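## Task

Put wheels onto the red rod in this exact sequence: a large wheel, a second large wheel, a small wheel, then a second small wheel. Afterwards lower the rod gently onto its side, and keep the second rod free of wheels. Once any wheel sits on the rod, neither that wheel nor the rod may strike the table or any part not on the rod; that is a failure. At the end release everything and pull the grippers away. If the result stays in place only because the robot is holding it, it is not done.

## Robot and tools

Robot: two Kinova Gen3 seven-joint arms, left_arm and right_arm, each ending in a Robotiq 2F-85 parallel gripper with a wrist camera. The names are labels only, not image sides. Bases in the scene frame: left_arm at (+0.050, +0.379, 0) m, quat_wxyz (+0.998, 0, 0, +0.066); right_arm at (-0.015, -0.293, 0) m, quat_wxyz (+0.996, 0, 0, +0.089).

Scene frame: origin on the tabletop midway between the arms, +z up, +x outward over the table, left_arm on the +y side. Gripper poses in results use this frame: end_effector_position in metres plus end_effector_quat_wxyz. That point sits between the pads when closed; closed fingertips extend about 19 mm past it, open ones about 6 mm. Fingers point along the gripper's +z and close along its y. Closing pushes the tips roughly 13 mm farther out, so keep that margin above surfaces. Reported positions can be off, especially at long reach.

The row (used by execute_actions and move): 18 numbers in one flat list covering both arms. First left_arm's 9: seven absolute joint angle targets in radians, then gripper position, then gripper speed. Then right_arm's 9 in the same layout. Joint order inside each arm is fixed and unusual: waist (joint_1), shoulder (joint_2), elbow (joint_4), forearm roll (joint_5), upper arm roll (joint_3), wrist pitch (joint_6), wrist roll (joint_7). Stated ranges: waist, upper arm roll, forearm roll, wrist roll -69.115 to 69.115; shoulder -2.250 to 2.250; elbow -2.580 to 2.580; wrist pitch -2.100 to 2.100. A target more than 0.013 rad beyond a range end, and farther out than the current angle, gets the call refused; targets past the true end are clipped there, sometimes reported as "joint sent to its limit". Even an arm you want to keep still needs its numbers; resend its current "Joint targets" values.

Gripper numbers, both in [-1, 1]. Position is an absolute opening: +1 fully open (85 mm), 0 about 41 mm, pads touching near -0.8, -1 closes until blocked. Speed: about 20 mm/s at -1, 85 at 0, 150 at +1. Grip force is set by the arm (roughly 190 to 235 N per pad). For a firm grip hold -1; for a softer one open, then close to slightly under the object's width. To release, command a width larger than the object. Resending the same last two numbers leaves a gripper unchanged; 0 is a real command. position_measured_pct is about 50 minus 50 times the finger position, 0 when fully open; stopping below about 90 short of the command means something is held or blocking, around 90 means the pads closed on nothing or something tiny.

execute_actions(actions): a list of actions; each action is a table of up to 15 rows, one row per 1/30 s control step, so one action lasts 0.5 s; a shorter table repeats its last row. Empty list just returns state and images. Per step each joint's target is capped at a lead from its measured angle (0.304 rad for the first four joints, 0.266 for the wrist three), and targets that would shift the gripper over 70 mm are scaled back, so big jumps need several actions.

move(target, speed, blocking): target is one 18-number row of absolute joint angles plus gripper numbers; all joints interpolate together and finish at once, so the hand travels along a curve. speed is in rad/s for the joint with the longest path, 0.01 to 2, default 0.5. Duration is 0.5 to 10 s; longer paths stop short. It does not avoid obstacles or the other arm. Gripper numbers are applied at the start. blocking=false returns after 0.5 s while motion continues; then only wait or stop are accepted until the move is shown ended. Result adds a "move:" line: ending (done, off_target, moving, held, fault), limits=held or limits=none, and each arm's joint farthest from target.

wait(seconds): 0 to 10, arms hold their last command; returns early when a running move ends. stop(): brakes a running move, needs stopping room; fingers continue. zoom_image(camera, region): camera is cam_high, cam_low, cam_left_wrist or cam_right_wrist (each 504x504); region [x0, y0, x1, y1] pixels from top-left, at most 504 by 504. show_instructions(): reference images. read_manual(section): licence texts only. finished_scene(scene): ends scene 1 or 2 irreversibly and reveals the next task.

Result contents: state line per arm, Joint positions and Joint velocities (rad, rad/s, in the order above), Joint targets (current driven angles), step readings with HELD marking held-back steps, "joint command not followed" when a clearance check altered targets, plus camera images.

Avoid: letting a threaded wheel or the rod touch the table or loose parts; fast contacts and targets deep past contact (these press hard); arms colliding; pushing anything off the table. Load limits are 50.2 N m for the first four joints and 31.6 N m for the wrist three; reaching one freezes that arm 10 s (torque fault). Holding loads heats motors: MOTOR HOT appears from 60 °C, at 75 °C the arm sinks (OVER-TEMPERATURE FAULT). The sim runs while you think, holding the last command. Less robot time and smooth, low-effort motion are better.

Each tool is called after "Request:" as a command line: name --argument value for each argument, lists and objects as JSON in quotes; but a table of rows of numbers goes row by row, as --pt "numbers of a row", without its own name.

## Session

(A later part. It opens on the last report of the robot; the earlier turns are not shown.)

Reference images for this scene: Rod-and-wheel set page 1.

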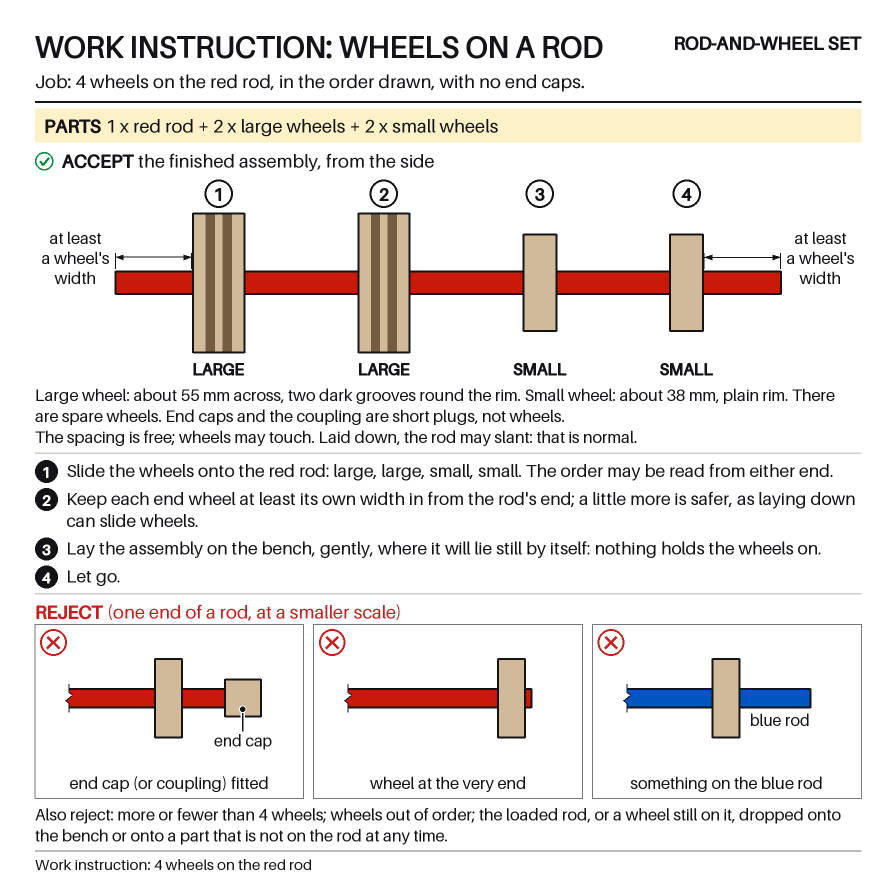

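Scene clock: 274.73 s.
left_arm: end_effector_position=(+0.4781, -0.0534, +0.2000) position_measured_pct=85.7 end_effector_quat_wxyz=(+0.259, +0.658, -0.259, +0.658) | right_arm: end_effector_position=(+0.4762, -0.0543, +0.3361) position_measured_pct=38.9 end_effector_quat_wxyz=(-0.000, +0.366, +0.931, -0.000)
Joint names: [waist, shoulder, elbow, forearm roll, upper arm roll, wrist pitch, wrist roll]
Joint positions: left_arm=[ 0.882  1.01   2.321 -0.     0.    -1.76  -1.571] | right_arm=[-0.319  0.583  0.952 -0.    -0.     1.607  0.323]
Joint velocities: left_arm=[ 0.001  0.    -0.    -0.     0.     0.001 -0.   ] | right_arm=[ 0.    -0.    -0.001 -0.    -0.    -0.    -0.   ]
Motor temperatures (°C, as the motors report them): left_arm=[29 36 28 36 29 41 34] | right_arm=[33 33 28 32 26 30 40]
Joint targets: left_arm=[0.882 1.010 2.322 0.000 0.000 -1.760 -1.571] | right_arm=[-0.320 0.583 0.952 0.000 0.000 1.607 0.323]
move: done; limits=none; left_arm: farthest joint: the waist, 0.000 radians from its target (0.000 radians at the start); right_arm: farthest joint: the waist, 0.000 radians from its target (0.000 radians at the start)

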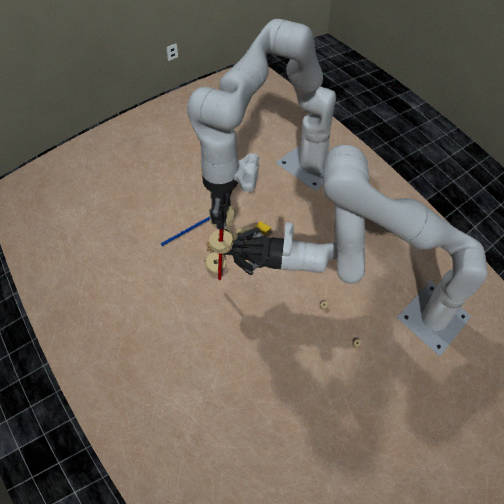

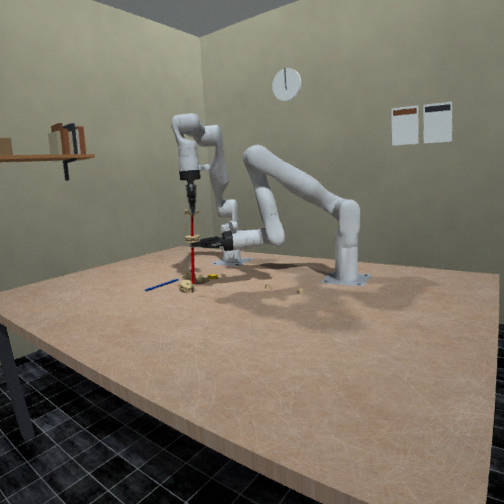

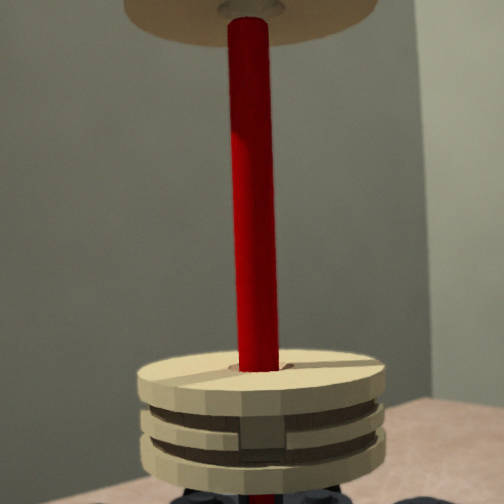

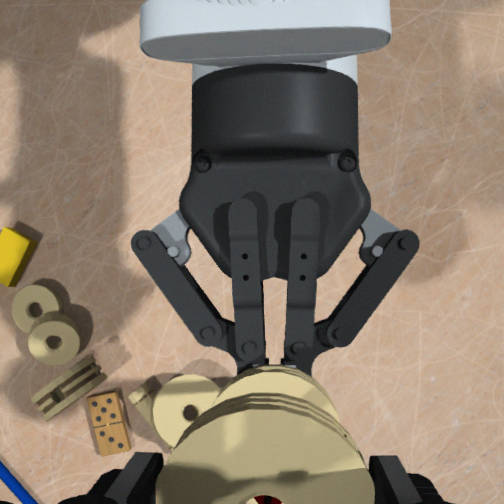

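Request:
move --target '[0.882,1.0096,2.3215,0,0,-1.7603,-1.571,-1,-0.5,-0.3195,0.5822,1.0040,0,0,1.5554,0.323,-1,-0.5]' --speed 0.02

Request:
move --target '[0.882,1.0096,2.3215,0,0,-1.7603,-1.571,-1,-0.5,-0.3160,0.5982,1.1490,0,0,1.3944,0.323,-1,-0.5]' --speed 0.05

Scene clock: 279.47 s.
left_arm: end_effector_position=(+0.4778, -0.0535, +0.1999) position_measured_pct=85.7 end_effector_quat_wxyz=(+0.259, +0.658, -0.259, +0.658) | right_arm: end_effector_position=(+0.4765, -0.0544, +0.3201) position_measured_pct=38.9 end_effector_quat_wxyz=(+0.000, +0.366, +0.931, +0.000)
Joint names: [waist, shoulder, elbow, forearm roll, upper arm roll, wrist pitch, wrist roll]
Joint positions: left_arm=[ 0.882  1.01   2.322 -0.     0.    -1.76  -1.571] | right_arm=[-0.319  0.582  1.004  0.     0.     1.555  0.323]
Joint velocities: left_arm=[ 0.002  0.    -0.     0.     0.     0.    -0.   ] | right_arm=[-0.     0.     0.003  0.    -0.    -0.    -0.   ]
Motor temperatures (°C, as the motors report them): left_arm=[29 36 28 36 29 41 34] | right_arm=[33 33 28 32 26 30 40]
Joint targets: left_arm=[0.882 1.010 2.322 0.000 0.000 -1.760 -1.571] | right_arm=[-0.320 0.582 1.004 0.000 0.000 1.555 0.323]
move: done; limits=none; left_arm: farthest joint: the waist, 0.000 radians from its target (0.000 radians at the start); right_arm: farthest joint: the waist, 0.000 radians from its target (0.000 radians at the start)

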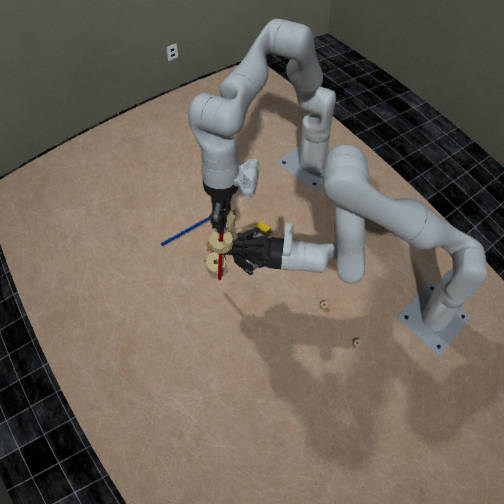

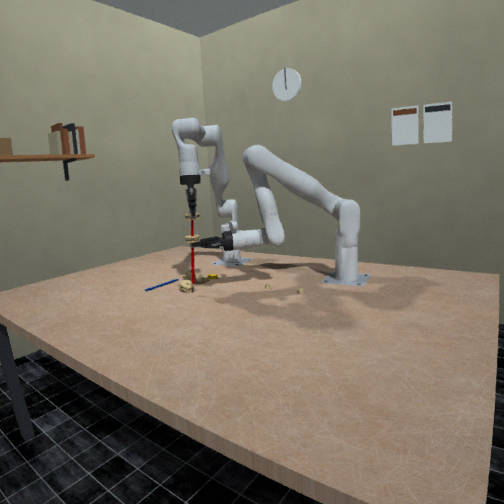

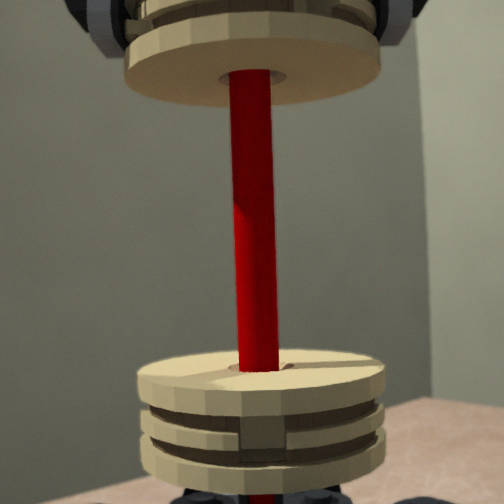

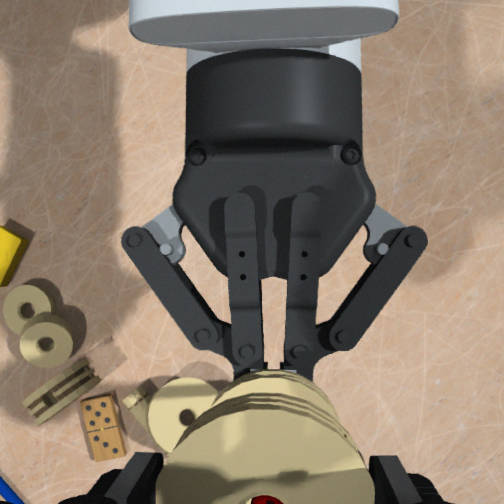

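Scene clock: 282.93 s.
left_arm: end_effector_position=(+0.4773, -0.0536, +0.1991) position_measured_pct=85.7 end_effector_quat_wxyz=(+0.259, +0.659, -0.260, +0.657) | right_arm: end_effector_position=(+0.4790, -0.0566, +0.2666) position_measured_pct=38.9 end_effector_quat_wxyz=(+0.001, +0.369, +0.930, +0.000)
Joint names: [waist, shoulder, elbow, forearm roll, upper arm roll, wrist pitch, wrist roll]
Joint positions: left_arm=[ 0.883  1.01   2.323 -0.     0.    -1.76  -1.571] | right_arm=[-0.315  0.598  1.148  0.001  0.001  1.393  0.323]
Joint velocities: left_arm=[-0.001 -0.001  0.     0.002 -0.    -0.001 -0.   ] | right_arm=[ 0. -0.  0.  0. -0. -0.  0.]
Motor temperatures (°C, as the motors report them): left_arm=[29 36 28 36 29 41 34] | right_arm=[33 33 28 32 26 30 40]
Joint targets: left_arm=[0.882 1.010 2.322 0.000 0.000 -1.760 -1.571] | right_arm=[-0.316 0.598 1.149 0.000 0.000 1.394 0.323]
move: done; limits=none; left_arm: farthest joint: the waist, 0.001 radians from its target (0.000 radians at the start); right_arm: farthest joint: the waist, 0.001 radians from its target (0.003 radians at the start)

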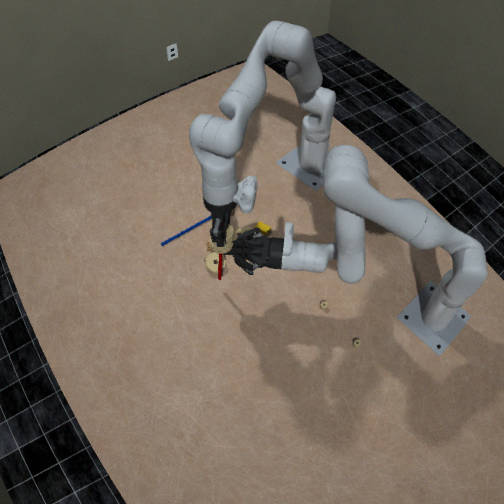

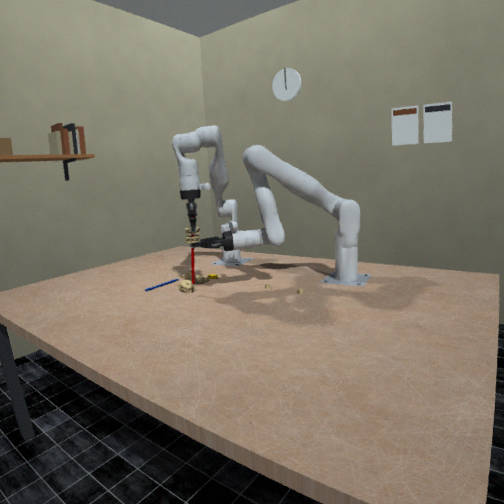

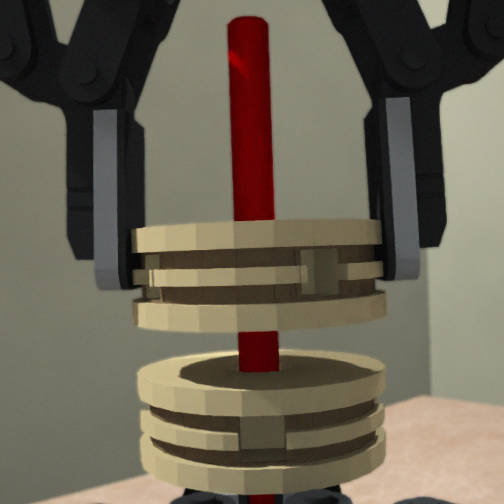

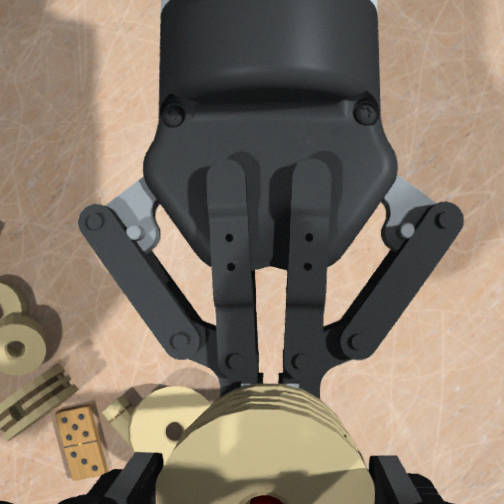

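Request:
execute_actions --actions '[[[0.882,1.0096,2.3215,0,0,-1.7603,-1.571,-1,-0.5,-0.3160,0.5982,1.1490,0,0,1.3944,0.323,0.7,-0.8]],[[0.882,1.0096,2.3215,0,0,-1.7603,-1.571,-1,-0.5,-0.3160,0.5982,1.1490,0,0,1.3944,0.323,0.7,-0.8]],[[0.882,1.0096,2.3215,0,0,-1.7603,-1.571,-1,-0.5,-0.3160,0.5982,1.1490,0,0,1.3944,0.323,0.7,-0.8]]]'

Request:
move --target '[0.882,1.0096,2.3215,0,0,-1.7603,-1.571,-1,-0.5,-0.3170,0.5851,0.9200,0,0,1.6365,0.323,0.7,0]' --speed 0.3

Request:
move --target '[0.882,1.0096,2.3215,0,0,-1.7603,-1.571,-1,-0.5,0.0582,0.0997,1.6703,0,0,1.3716,-0.17,0.3,0]' --speed 0.6

Request:
move --target '[0.882,1.0096,2.3215,0,0,-1.7603,-1.571,-1,-0.5,0.0582,0.4890,2.1467,0,0,0.5059,-0.17,0.25,0]' --speed 0.6

Scene clock: 291.63 s.
left_arm: end_effector_position=(+0.4780, -0.0533, +0.1998) position_measured_pct=85.7 end_effector_quat_wxyz=(+0.259, +0.658, -0.259, +0.658) | right_arm: end_effector_position=(+0.4777, -0.0556, +0.2660) position_measured_pct=15.1 end_effector_quat_wxyz=(-0.000, +0.368, +0.930, -0.000)
Joint names: [waist, shoulder, elbow, forearm roll, upper arm roll, wrist pitch, wrist roll]
Joint positions: left_arm=[ 0.882  1.01   2.322 -0.    -0.    -1.76  -1.571] | right_arm=[-0.316  0.598  1.149  0.     0.     1.394  0.323]
Joint velocities: left_arm=[-0.001  0.     0.001  0.001  0.    -0.001 -0.   ] | right_arm=[ 0.     0.     0.001  0.     0.    -0.    -0.   ]
Motor temperatures (°C, as the motors report them): left_arm=[29 36 28 36 29 41 34] | right_arm=[33 33 28 32 26 30 40]
Joint targets: left_arm=[0.882 1.010 2.322 0.000 0.000 -1.760 -1.571] | right_arm=[-0.316 0.598 1.149 0.000 0.000 1.394 0.323]
Step readings (joint positions; steps 1 to 15: 1st action; 16 to 30: 2nd action; 31 to 45: 3rd action):
0: left_arm=[0.883 1.010 2.323 -0.001 0.000 -1.760 -1.571] | right_arm=[-0.315 0.598 1.148 0.001 0.001 1.393 0.323]
1: left_arm=[0.883 1.010 2.323 -0.001 0.000 -1.760 -1.571] | right_arm=[-0.315 0.598 1.148 0.001 0.001 1.393 0.323]
2: left_arm=[0.883 1.010 2.323 -0.001 0.000 -1.760 -1.571] | right_arm=[-0.315 0.598 1.148 0.001 0.001 1.393 0.323]
4: left_arm=[0.883 1.010 2.322 -0.001 0.000 -1.760 -1.571] | right_arm=[-0.315 0.598 1.148 0.001 0.001 1.393 0.323]
8: left_arm=[0.882 1.010 2.322 -0.000 0.000 -1.760 -1.571] | right_arm=[-0.315 0.598 1.149 0.000 0.000 1.394 0.323]
15: left_arm=[0.882 1.010 2.322 0.000 -0.000 -1.760 -1.571] | right_arm=[-0.316 0.598 1.149 -0.000 -0.000 1.394 0.323]
16: left_arm=[0.882 1.010 2.322 0.000 -0.000 -1.760 -1.571] | right_arm=[-0.316 0.598 1.149 -0.000 -0.000 1.394 0.323]
17: left_arm=[0.882 1.010 2.322 0.000 -0.000 -1.760 -1.571] | right_arm=[-0.316 0.598 1.149 -0.000 -0.000 1.394 0.323]
19: left_arm=[0.882 1.010 2.322 0.000 -0.000 -1.760 -1.571] | right_arm=[-0.316 0.598 1.149 -0.000 -0.000 1.394 0.323]
23: left_arm=[0.882 1.010 2.322 -0.000 -0.000 -1.760 -1.571] | right_arm=[-0.316 0.598 1.149 -0.000 -0.000 1.394 0.323]
30: left_arm=[0.882 1.010 2.322 -0.000 -0.000 -1.760 -1.571] | right_arm=[-0.316 0.598 1.149 -0.000 0.000 1.394 0.323]
31: left_arm=[0.882 1.010 2.322 -0.000 -0.000 -1.760 -1.571] | right_arm=[-0.316 0.598 1.149 0.000 0.000 1.394 0.323]
32: left_arm=[0.882 1.010 2.322 -0.000 -0.000 -1.760 -1.571] | right_arm=[-0.316 0.598 1.149 -0.000 0.000 1.394 0.323]
34: left_arm=[0.882 1.010 2.322 -0.000 -0.000 -1.760 -1.571] | right_arm=[-0.316 0.598 1.149 0.000 0.000 1.394 0.323]
38: left_arm=[0.882 1.010 2.322 -0.000 -0.000 -1.760 -1.571] | right_arm=[-0.316 0.598 1.149 0.000 0.000 1.394 0.323]
45: Joint positions above

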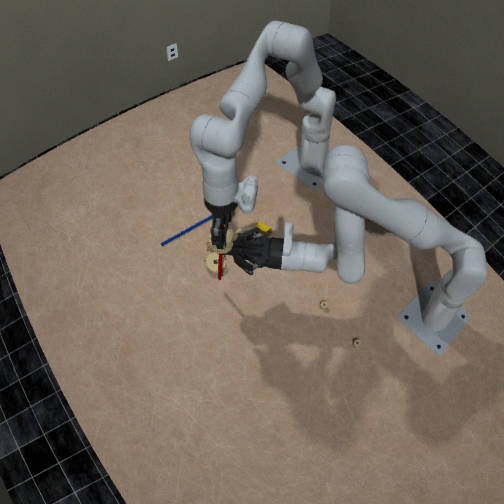

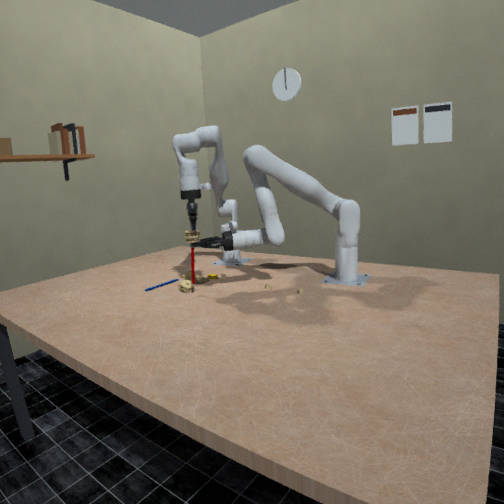

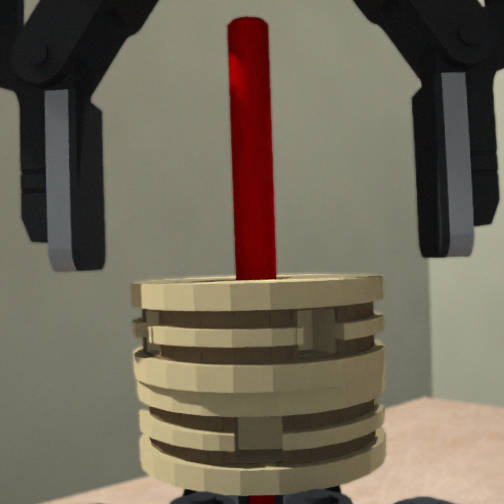

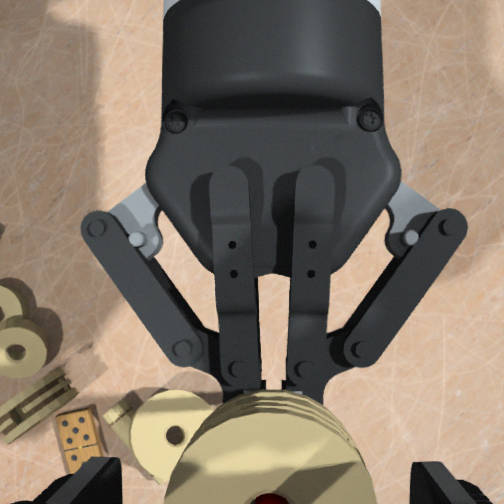

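Scene clock: 292.87 s.
left_arm: end_effector_position=(+0.4780, -0.0533, +0.1998) position_measured_pct=85.7 end_effector_quat_wxyz=(+0.259, +0.658, -0.259, +0.658) | right_arm: end_effector_position=(+0.4771, -0.0553, +0.3450) position_measured_pct=15.1 end_effector_quat_wxyz=(+0.000, +0.367, +0.930, +0.000)
Joint names: [waist, shoulder, elbow, forearm roll, upper arm roll, wrist pitch, wrist roll]
Joint positions: left_arm=[ 0.882  1.01   2.322 -0.    -0.    -1.76  -1.571] | right_arm=[-0.317  0.585  0.92  -0.    -0.     1.636  0.323]
Joint velocities: left_arm=[-0.  0.  0.  0. -0. -0.  0.] | right_arm=[ 0.     0.001 -0.    -0.    -0.     0.    -0.   ]
Motor temperatures (°C, as the motors report them): left_arm=[29 36 28 36 29 41 34] | right_arm=[33 33 28 32 26 30 40]
Joint targets: left_arm=[0.882 1.010 2.322 0.000 0.000 -1.760 -1.571] | right_arm=[-0.317 0.585 0.920 0.000 0.000 1.637 0.323]
move: done; limits=none; left_arm: farthest joint: the waist, 0.000 radians from its target (0.000 radians at the start); right_arm: farthest joint: the waist, 0.000 radians from its target (0.001 radians at the start)

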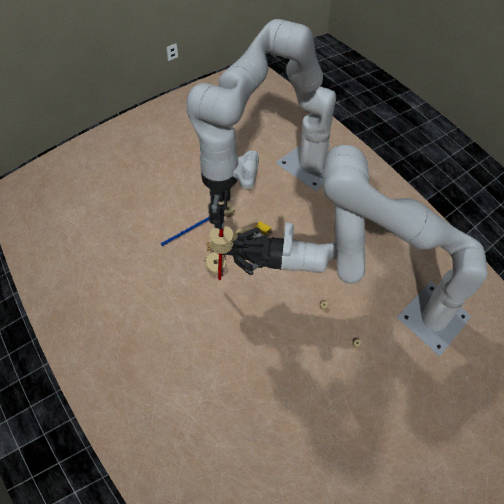

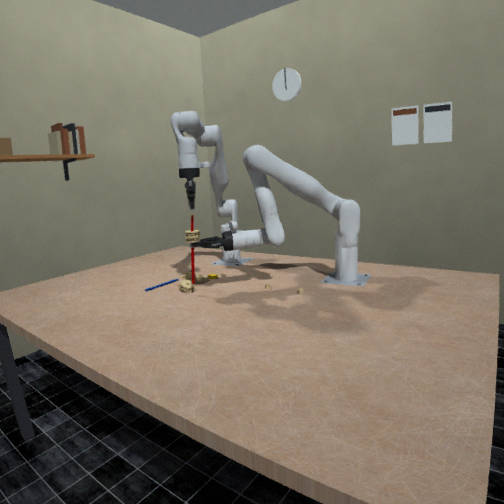

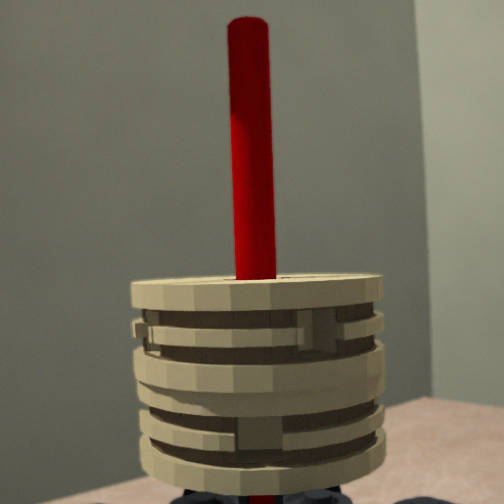

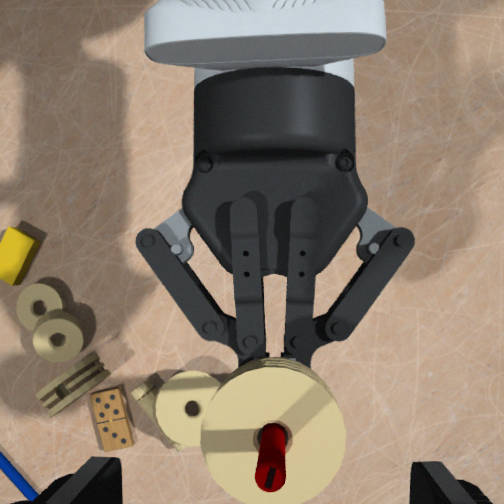

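Scene clock: 294.73 s.
left_arm: end_effector_position=(+0.4780, -0.0533, +0.1998) position_measured_pct=85.7 end_effector_quat_wxyz=(+0.259, +0.658, -0.259, +0.658) | right_arm: end_effector_position=(+0.3355, -0.2757, +0.3299) position_measured_pct=34.9 end_effector_quat_wxyz=(-0.000, +0.724, +0.689, -0.000)
Joint names: [waist, shoulder, elbow, forearm roll, upper arm roll, wrist pitch, wrist roll]
Joint positions: left_arm=[ 0.882  1.01   2.322 -0.    -0.    -1.76  -1.571] | right_arm=[ 0.058  0.1    1.67   0.     0.     1.372 -0.17 ]
Joint velocities: left_arm=[-0.    -0.     0.     0.001  0.     0.001 -0.   ] | right_arm=[ 0.002 -0.002  0.002 -0.    -0.    -0.    -0.   ]
Motor temperatures (°C, as the motors report them): left_arm=[29 36 28 36 29 41 34] | right_arm=[33 33 28 32 26 30 40]
Joint targets: left_arm=[0.882 1.010 2.322 0.000 0.000 -1.760 -1.571] | right_arm=[0.058 0.100 1.670 0.000 0.000 1.372 -0.170]
move: done; limits=none; left_arm: farthest joint: the waist, 0.000 radians from its target (0.000 radians at the start); right_arm: farthest joint: the waist, 0.000 radians from its target (0.375 radians at the start)

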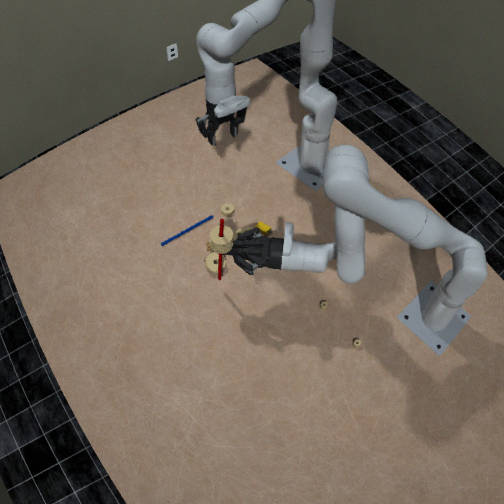

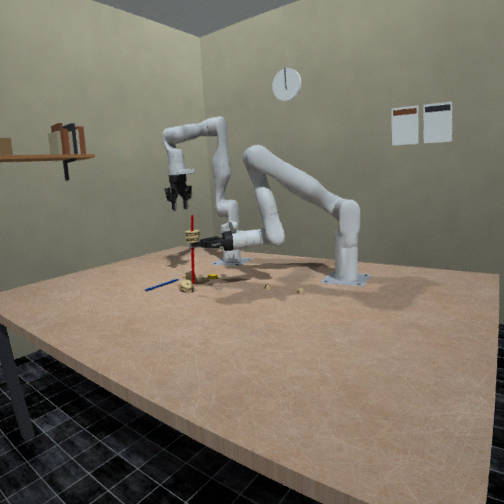

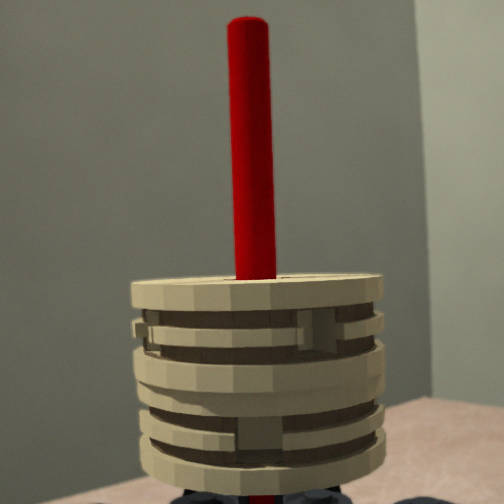

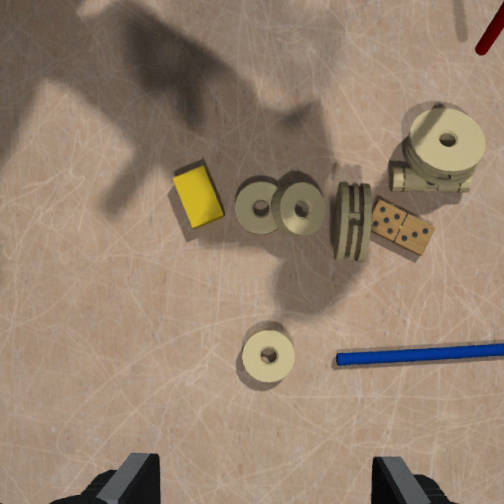

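Scene clock: 296.67 s.
left_arm: end_effector_position=(+0.4780, -0.0533, +0.1998) position_measured_pct=85.7 end_effector_quat_wxyz=(+0.259, +0.658, -0.259, +0.658) | right_arm: end_effector_position=(+0.3355, -0.2757, +0.0701) position_measured_pct=37.7 end_effector_quat_wxyz=(+0.000, +0.724, +0.689, +0.000)
Joint names: [waist, shoulder, elbow, forearm roll, upper arm roll, wrist pitch, wrist roll]
Joint positions: left_arm=[ 0.882  1.01   2.322 -0.    -0.    -1.76  -1.571] | right_arm=[ 0.058  0.489  2.147  0.    -0.     0.506 -0.17 ]
Joint velocities: left_arm=[-0.  0. -0. -0.  0. -0. -0.] | right_arm=[ 0.     0.003 -0.001 -0.    -0.    -0.    -0.   ]
Motor temperatures (°C, as the motors report them): left_arm=[29 36 28 36 29 41 34] | right_arm=[33 33 28 32 26 30 40]
Joint targets: left_arm=[0.882 1.010 2.322 0.000 0.000 -1.760 -1.571] | right_arm=[0.058 0.489 2.147 0.000 0.000 0.506 -0.170]
move: done; limits=none; left_arm: farthest joint: the waist, 0.000 radians from its target (0.000 radians at the start); right_arm: farthest joint: the waist, 0.000 radians from its target (0.000 radians at the start)

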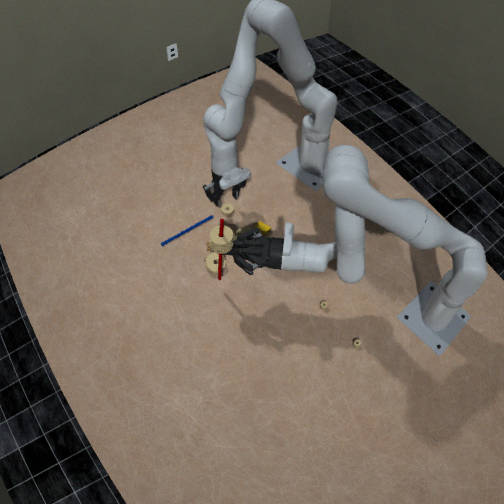

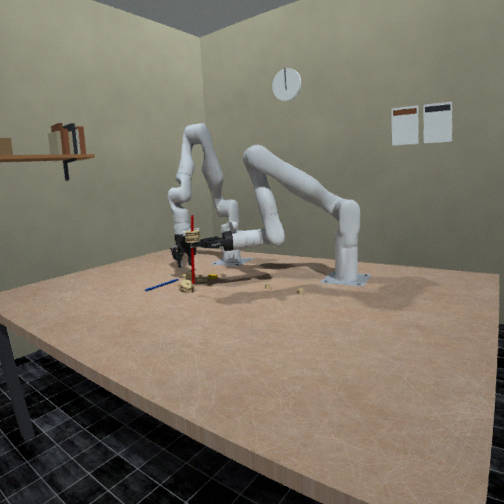

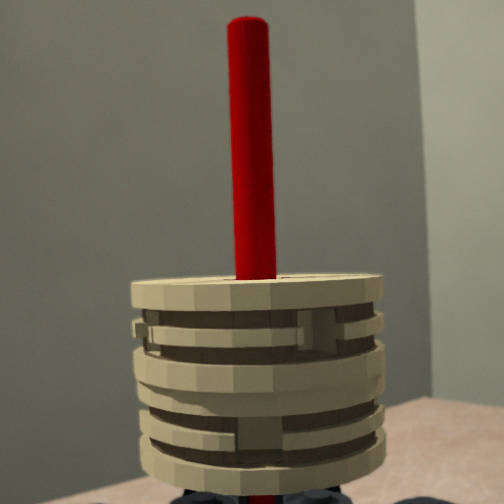

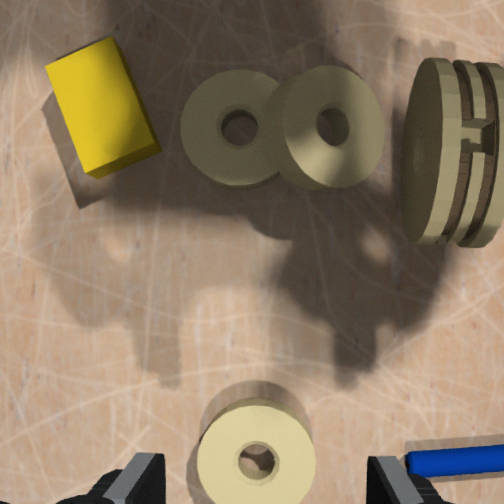

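Request:
move --target '[0.882,1.0096,2.3215,0,0,-1.7603,-1.571,-1,-0.5,0.0571,0.6001,2.1865,0,0,0.3550,-0.17,0.25,0]' --speed 0.08

Request:
execute_actions --actions '[[[0.882,1.0096,2.3215,0,0,-1.7603,-1.571,-1,-0.5,0.0571,0.6001,2.1865,0,0,0.3550,-0.17,-1,-0.5]],[[0.882,1.0096,2.3215,0,0,-1.7603,-1.571,-1,-0.5,0.0571,0.6001,2.1865,0,0,0.3550,-0.17,-1,-0.5]]]'

Scene clock: 303.60 s.
left_arm: end_effector_position=(+0.4780, -0.0533, +0.1998) position_measured_pct=85.7 end_effector_quat_wxyz=(+0.259, +0.658, -0.259, +0.658) | right_arm: end_effector_position=(+0.3324, -0.2757, +0.0261) position_measured_pct=37.7 end_effector_quat_wxyz=(+0.000, +0.724, +0.690, +0.000)
Joint names: [waist, shoulder, elbow, forearm roll, upper arm roll, wrist pitch, wrist roll]
Joint positions: left_arm=[ 0.882  1.01   2.322 -0.    -0.    -1.76  -1.571] | right_arm=[ 0.057  0.6    2.186  0.    -0.     0.355 -0.17 ]
Joint velocities: left_arm=[-0.     0.    -0.     0.001  0.     0.001 -0.001] | right_arm=[-0.     0.002  0.001  0.     0.    -0.    -0.   ]
Motor temperatures (°C, as the motors report them): left_arm=[29 36 28 36 29 41 34] | right_arm=[33 33 28 32 26 30 40]
Joint targets: left_arm=[0.882 1.010 2.322 0.000 0.000 -1.760 -1.571] | right_arm=[0.057 0.600 2.187 0.000 0.000 0.355 -0.170]
move: done; limits=none; left_arm: farthest joint: the waist, 0.000 radians from its target (0.000 radians at the start); right_arm: farthest joint: the waist, 0.000 radians from its target (0.001 radians at the start)

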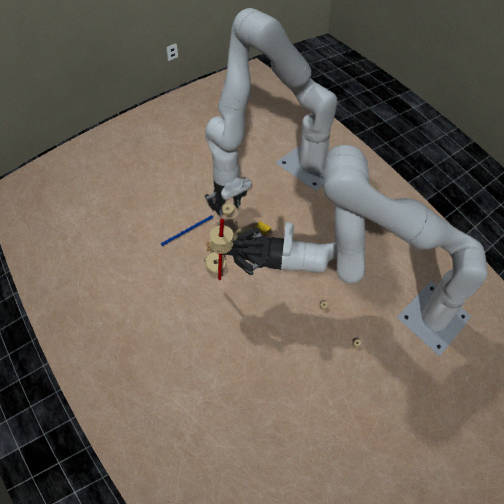

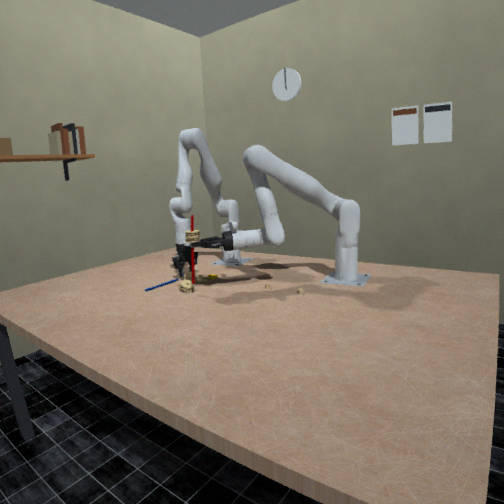

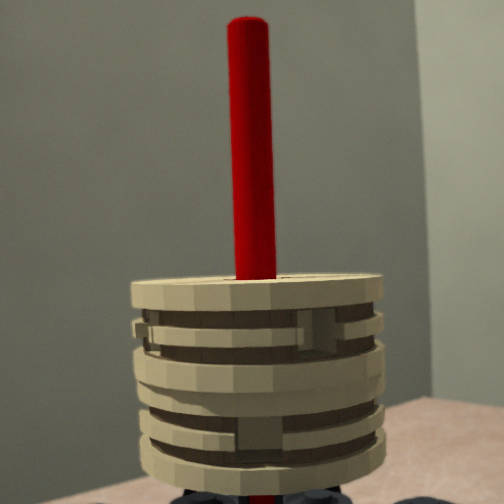

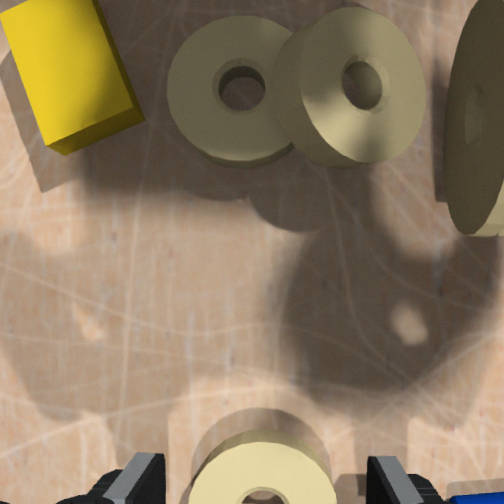

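Scene clock: 304.60 s.
left_arm: end_effector_position=(+0.4780, -0.0533, +0.1998) position_measured_pct=85.7 end_effector_quat_wxyz=(+0.259, +0.658, -0.259, +0.658) | right_arm: end_effector_position=(+0.3323, -0.2757, +0.0269) position_measured_pct=57.9 end_effector_quat_wxyz=(+0.000, +0.724, +0.690, +0.000)
Joint names: [waist, shoulder, elbow, forearm roll, upper arm roll, wrist pitch, wrist roll]
Joint positions: left_arm=[ 0.882  1.01   2.322 -0.    -0.    -1.76  -1.571] | right_arm=[ 0.057  0.597  2.187 -0.     0.     0.356 -0.17 ]
Joint velocities: left_arm=[-0.001 -0.001  0.     0.     0.     0.    -0.   ] | right_arm=[ 0. -0.  0. -0. -0.  0. -0.]
Motor temperatures (°C, as the motors report them): left_arm=[29 36 28 36 29 41 34] | right_arm=[33 33 28 32 26 30 40]
Joint targets: left_arm=[0.882 1.010 2.322 0.000 0.000 -1.760 -1.571] | right_arm=[0.057 0.600 2.187 0.000 0.000 0.355 -0.170]
Step readings (joint positions; steps 1 to 15: 1st action; 16 to 30: 2nd action):
0: left_arm=[0.882 1.010 2.322 -0.000 -0.000 -1.760 -1.571] | right_arm=[0.057 0.600 2.186 0.000 -0.000 0.355 -0.170]
1: left_arm=[0.882 1.010 2.322 -0.000 -0.000 -1.760 -1.571] | right_arm=[0.057 0.600 2.186 0.000 0.000 0.355 -0.170]
2: left_arm=[0.882 1.010 2.322 -0.000 -0.000 -1.760 -1.571] | right_arm=[0.057 0.600 2.186 0.000 0.000 0.355 -0.170]
4: left_arm=[0.882 1.010 2.322 -0.000 -0.000 -1.760 -1.571] | right_arm=[0.057 0.600 2.186 0.000 0.000 0.355 -0.170]
8: left_arm=[0.882 1.010 2.322 -0.000 -0.000 -1.760 -1.571] | right_arm=[0.057 0.600 2.186 -0.000 0.000 0.355 -0.170]
15: left_arm=[0.882 1.010 2.322 -0.000 -0.000 -1.760 -1.571] | right_arm=[0.057 0.598 2.187 -0.000 0.000 0.356 -0.170]
16: left_arm=[0.882 1.010 2.322 -0.000 -0.000 -1.760 -1.571] | right_arm=[0.057 0.597 2.187 -0.000 0.000 0.356 -0.170]
17: left_arm=[0.882 1.010 2.322 -0.000 -0.000 -1.760 -1.571] | right_arm=[0.057 0.597 2.187 -0.000 0.000 0.356 -0.170]
19: left_arm=[0.882 1.010 2.322 -0.000 -0.000 -1.760 -1.571] | right_arm=[0.057 0.597 2.187 -0.000 0.000 0.356 -0.170]
23: left_arm=[0.882 1.010 2.322 -0.000 -0.000 -1.760 -1.571] | right_arm=[0.057 0.597 2.187 -0.000 0.000 0.356 -0.170]
30: Joint positions above

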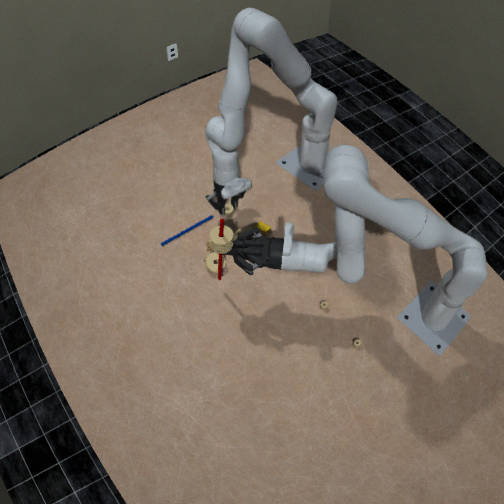

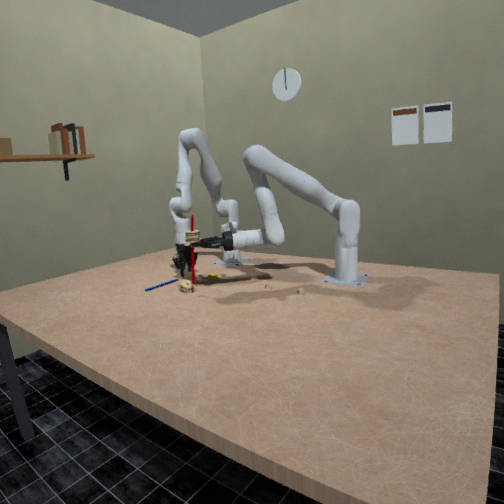

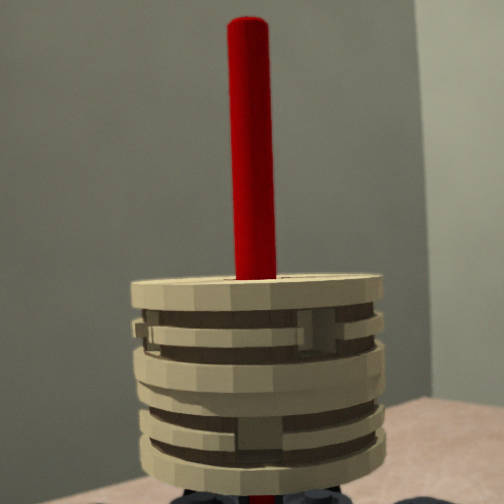

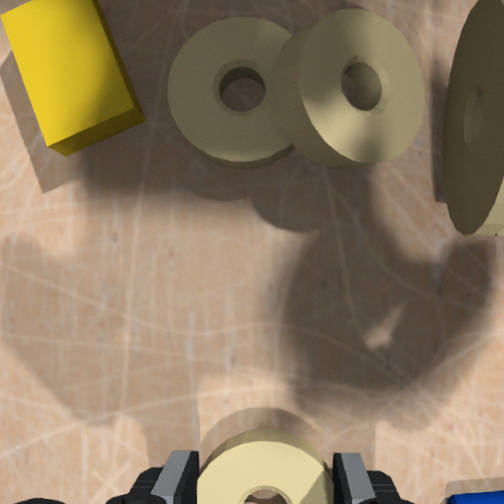

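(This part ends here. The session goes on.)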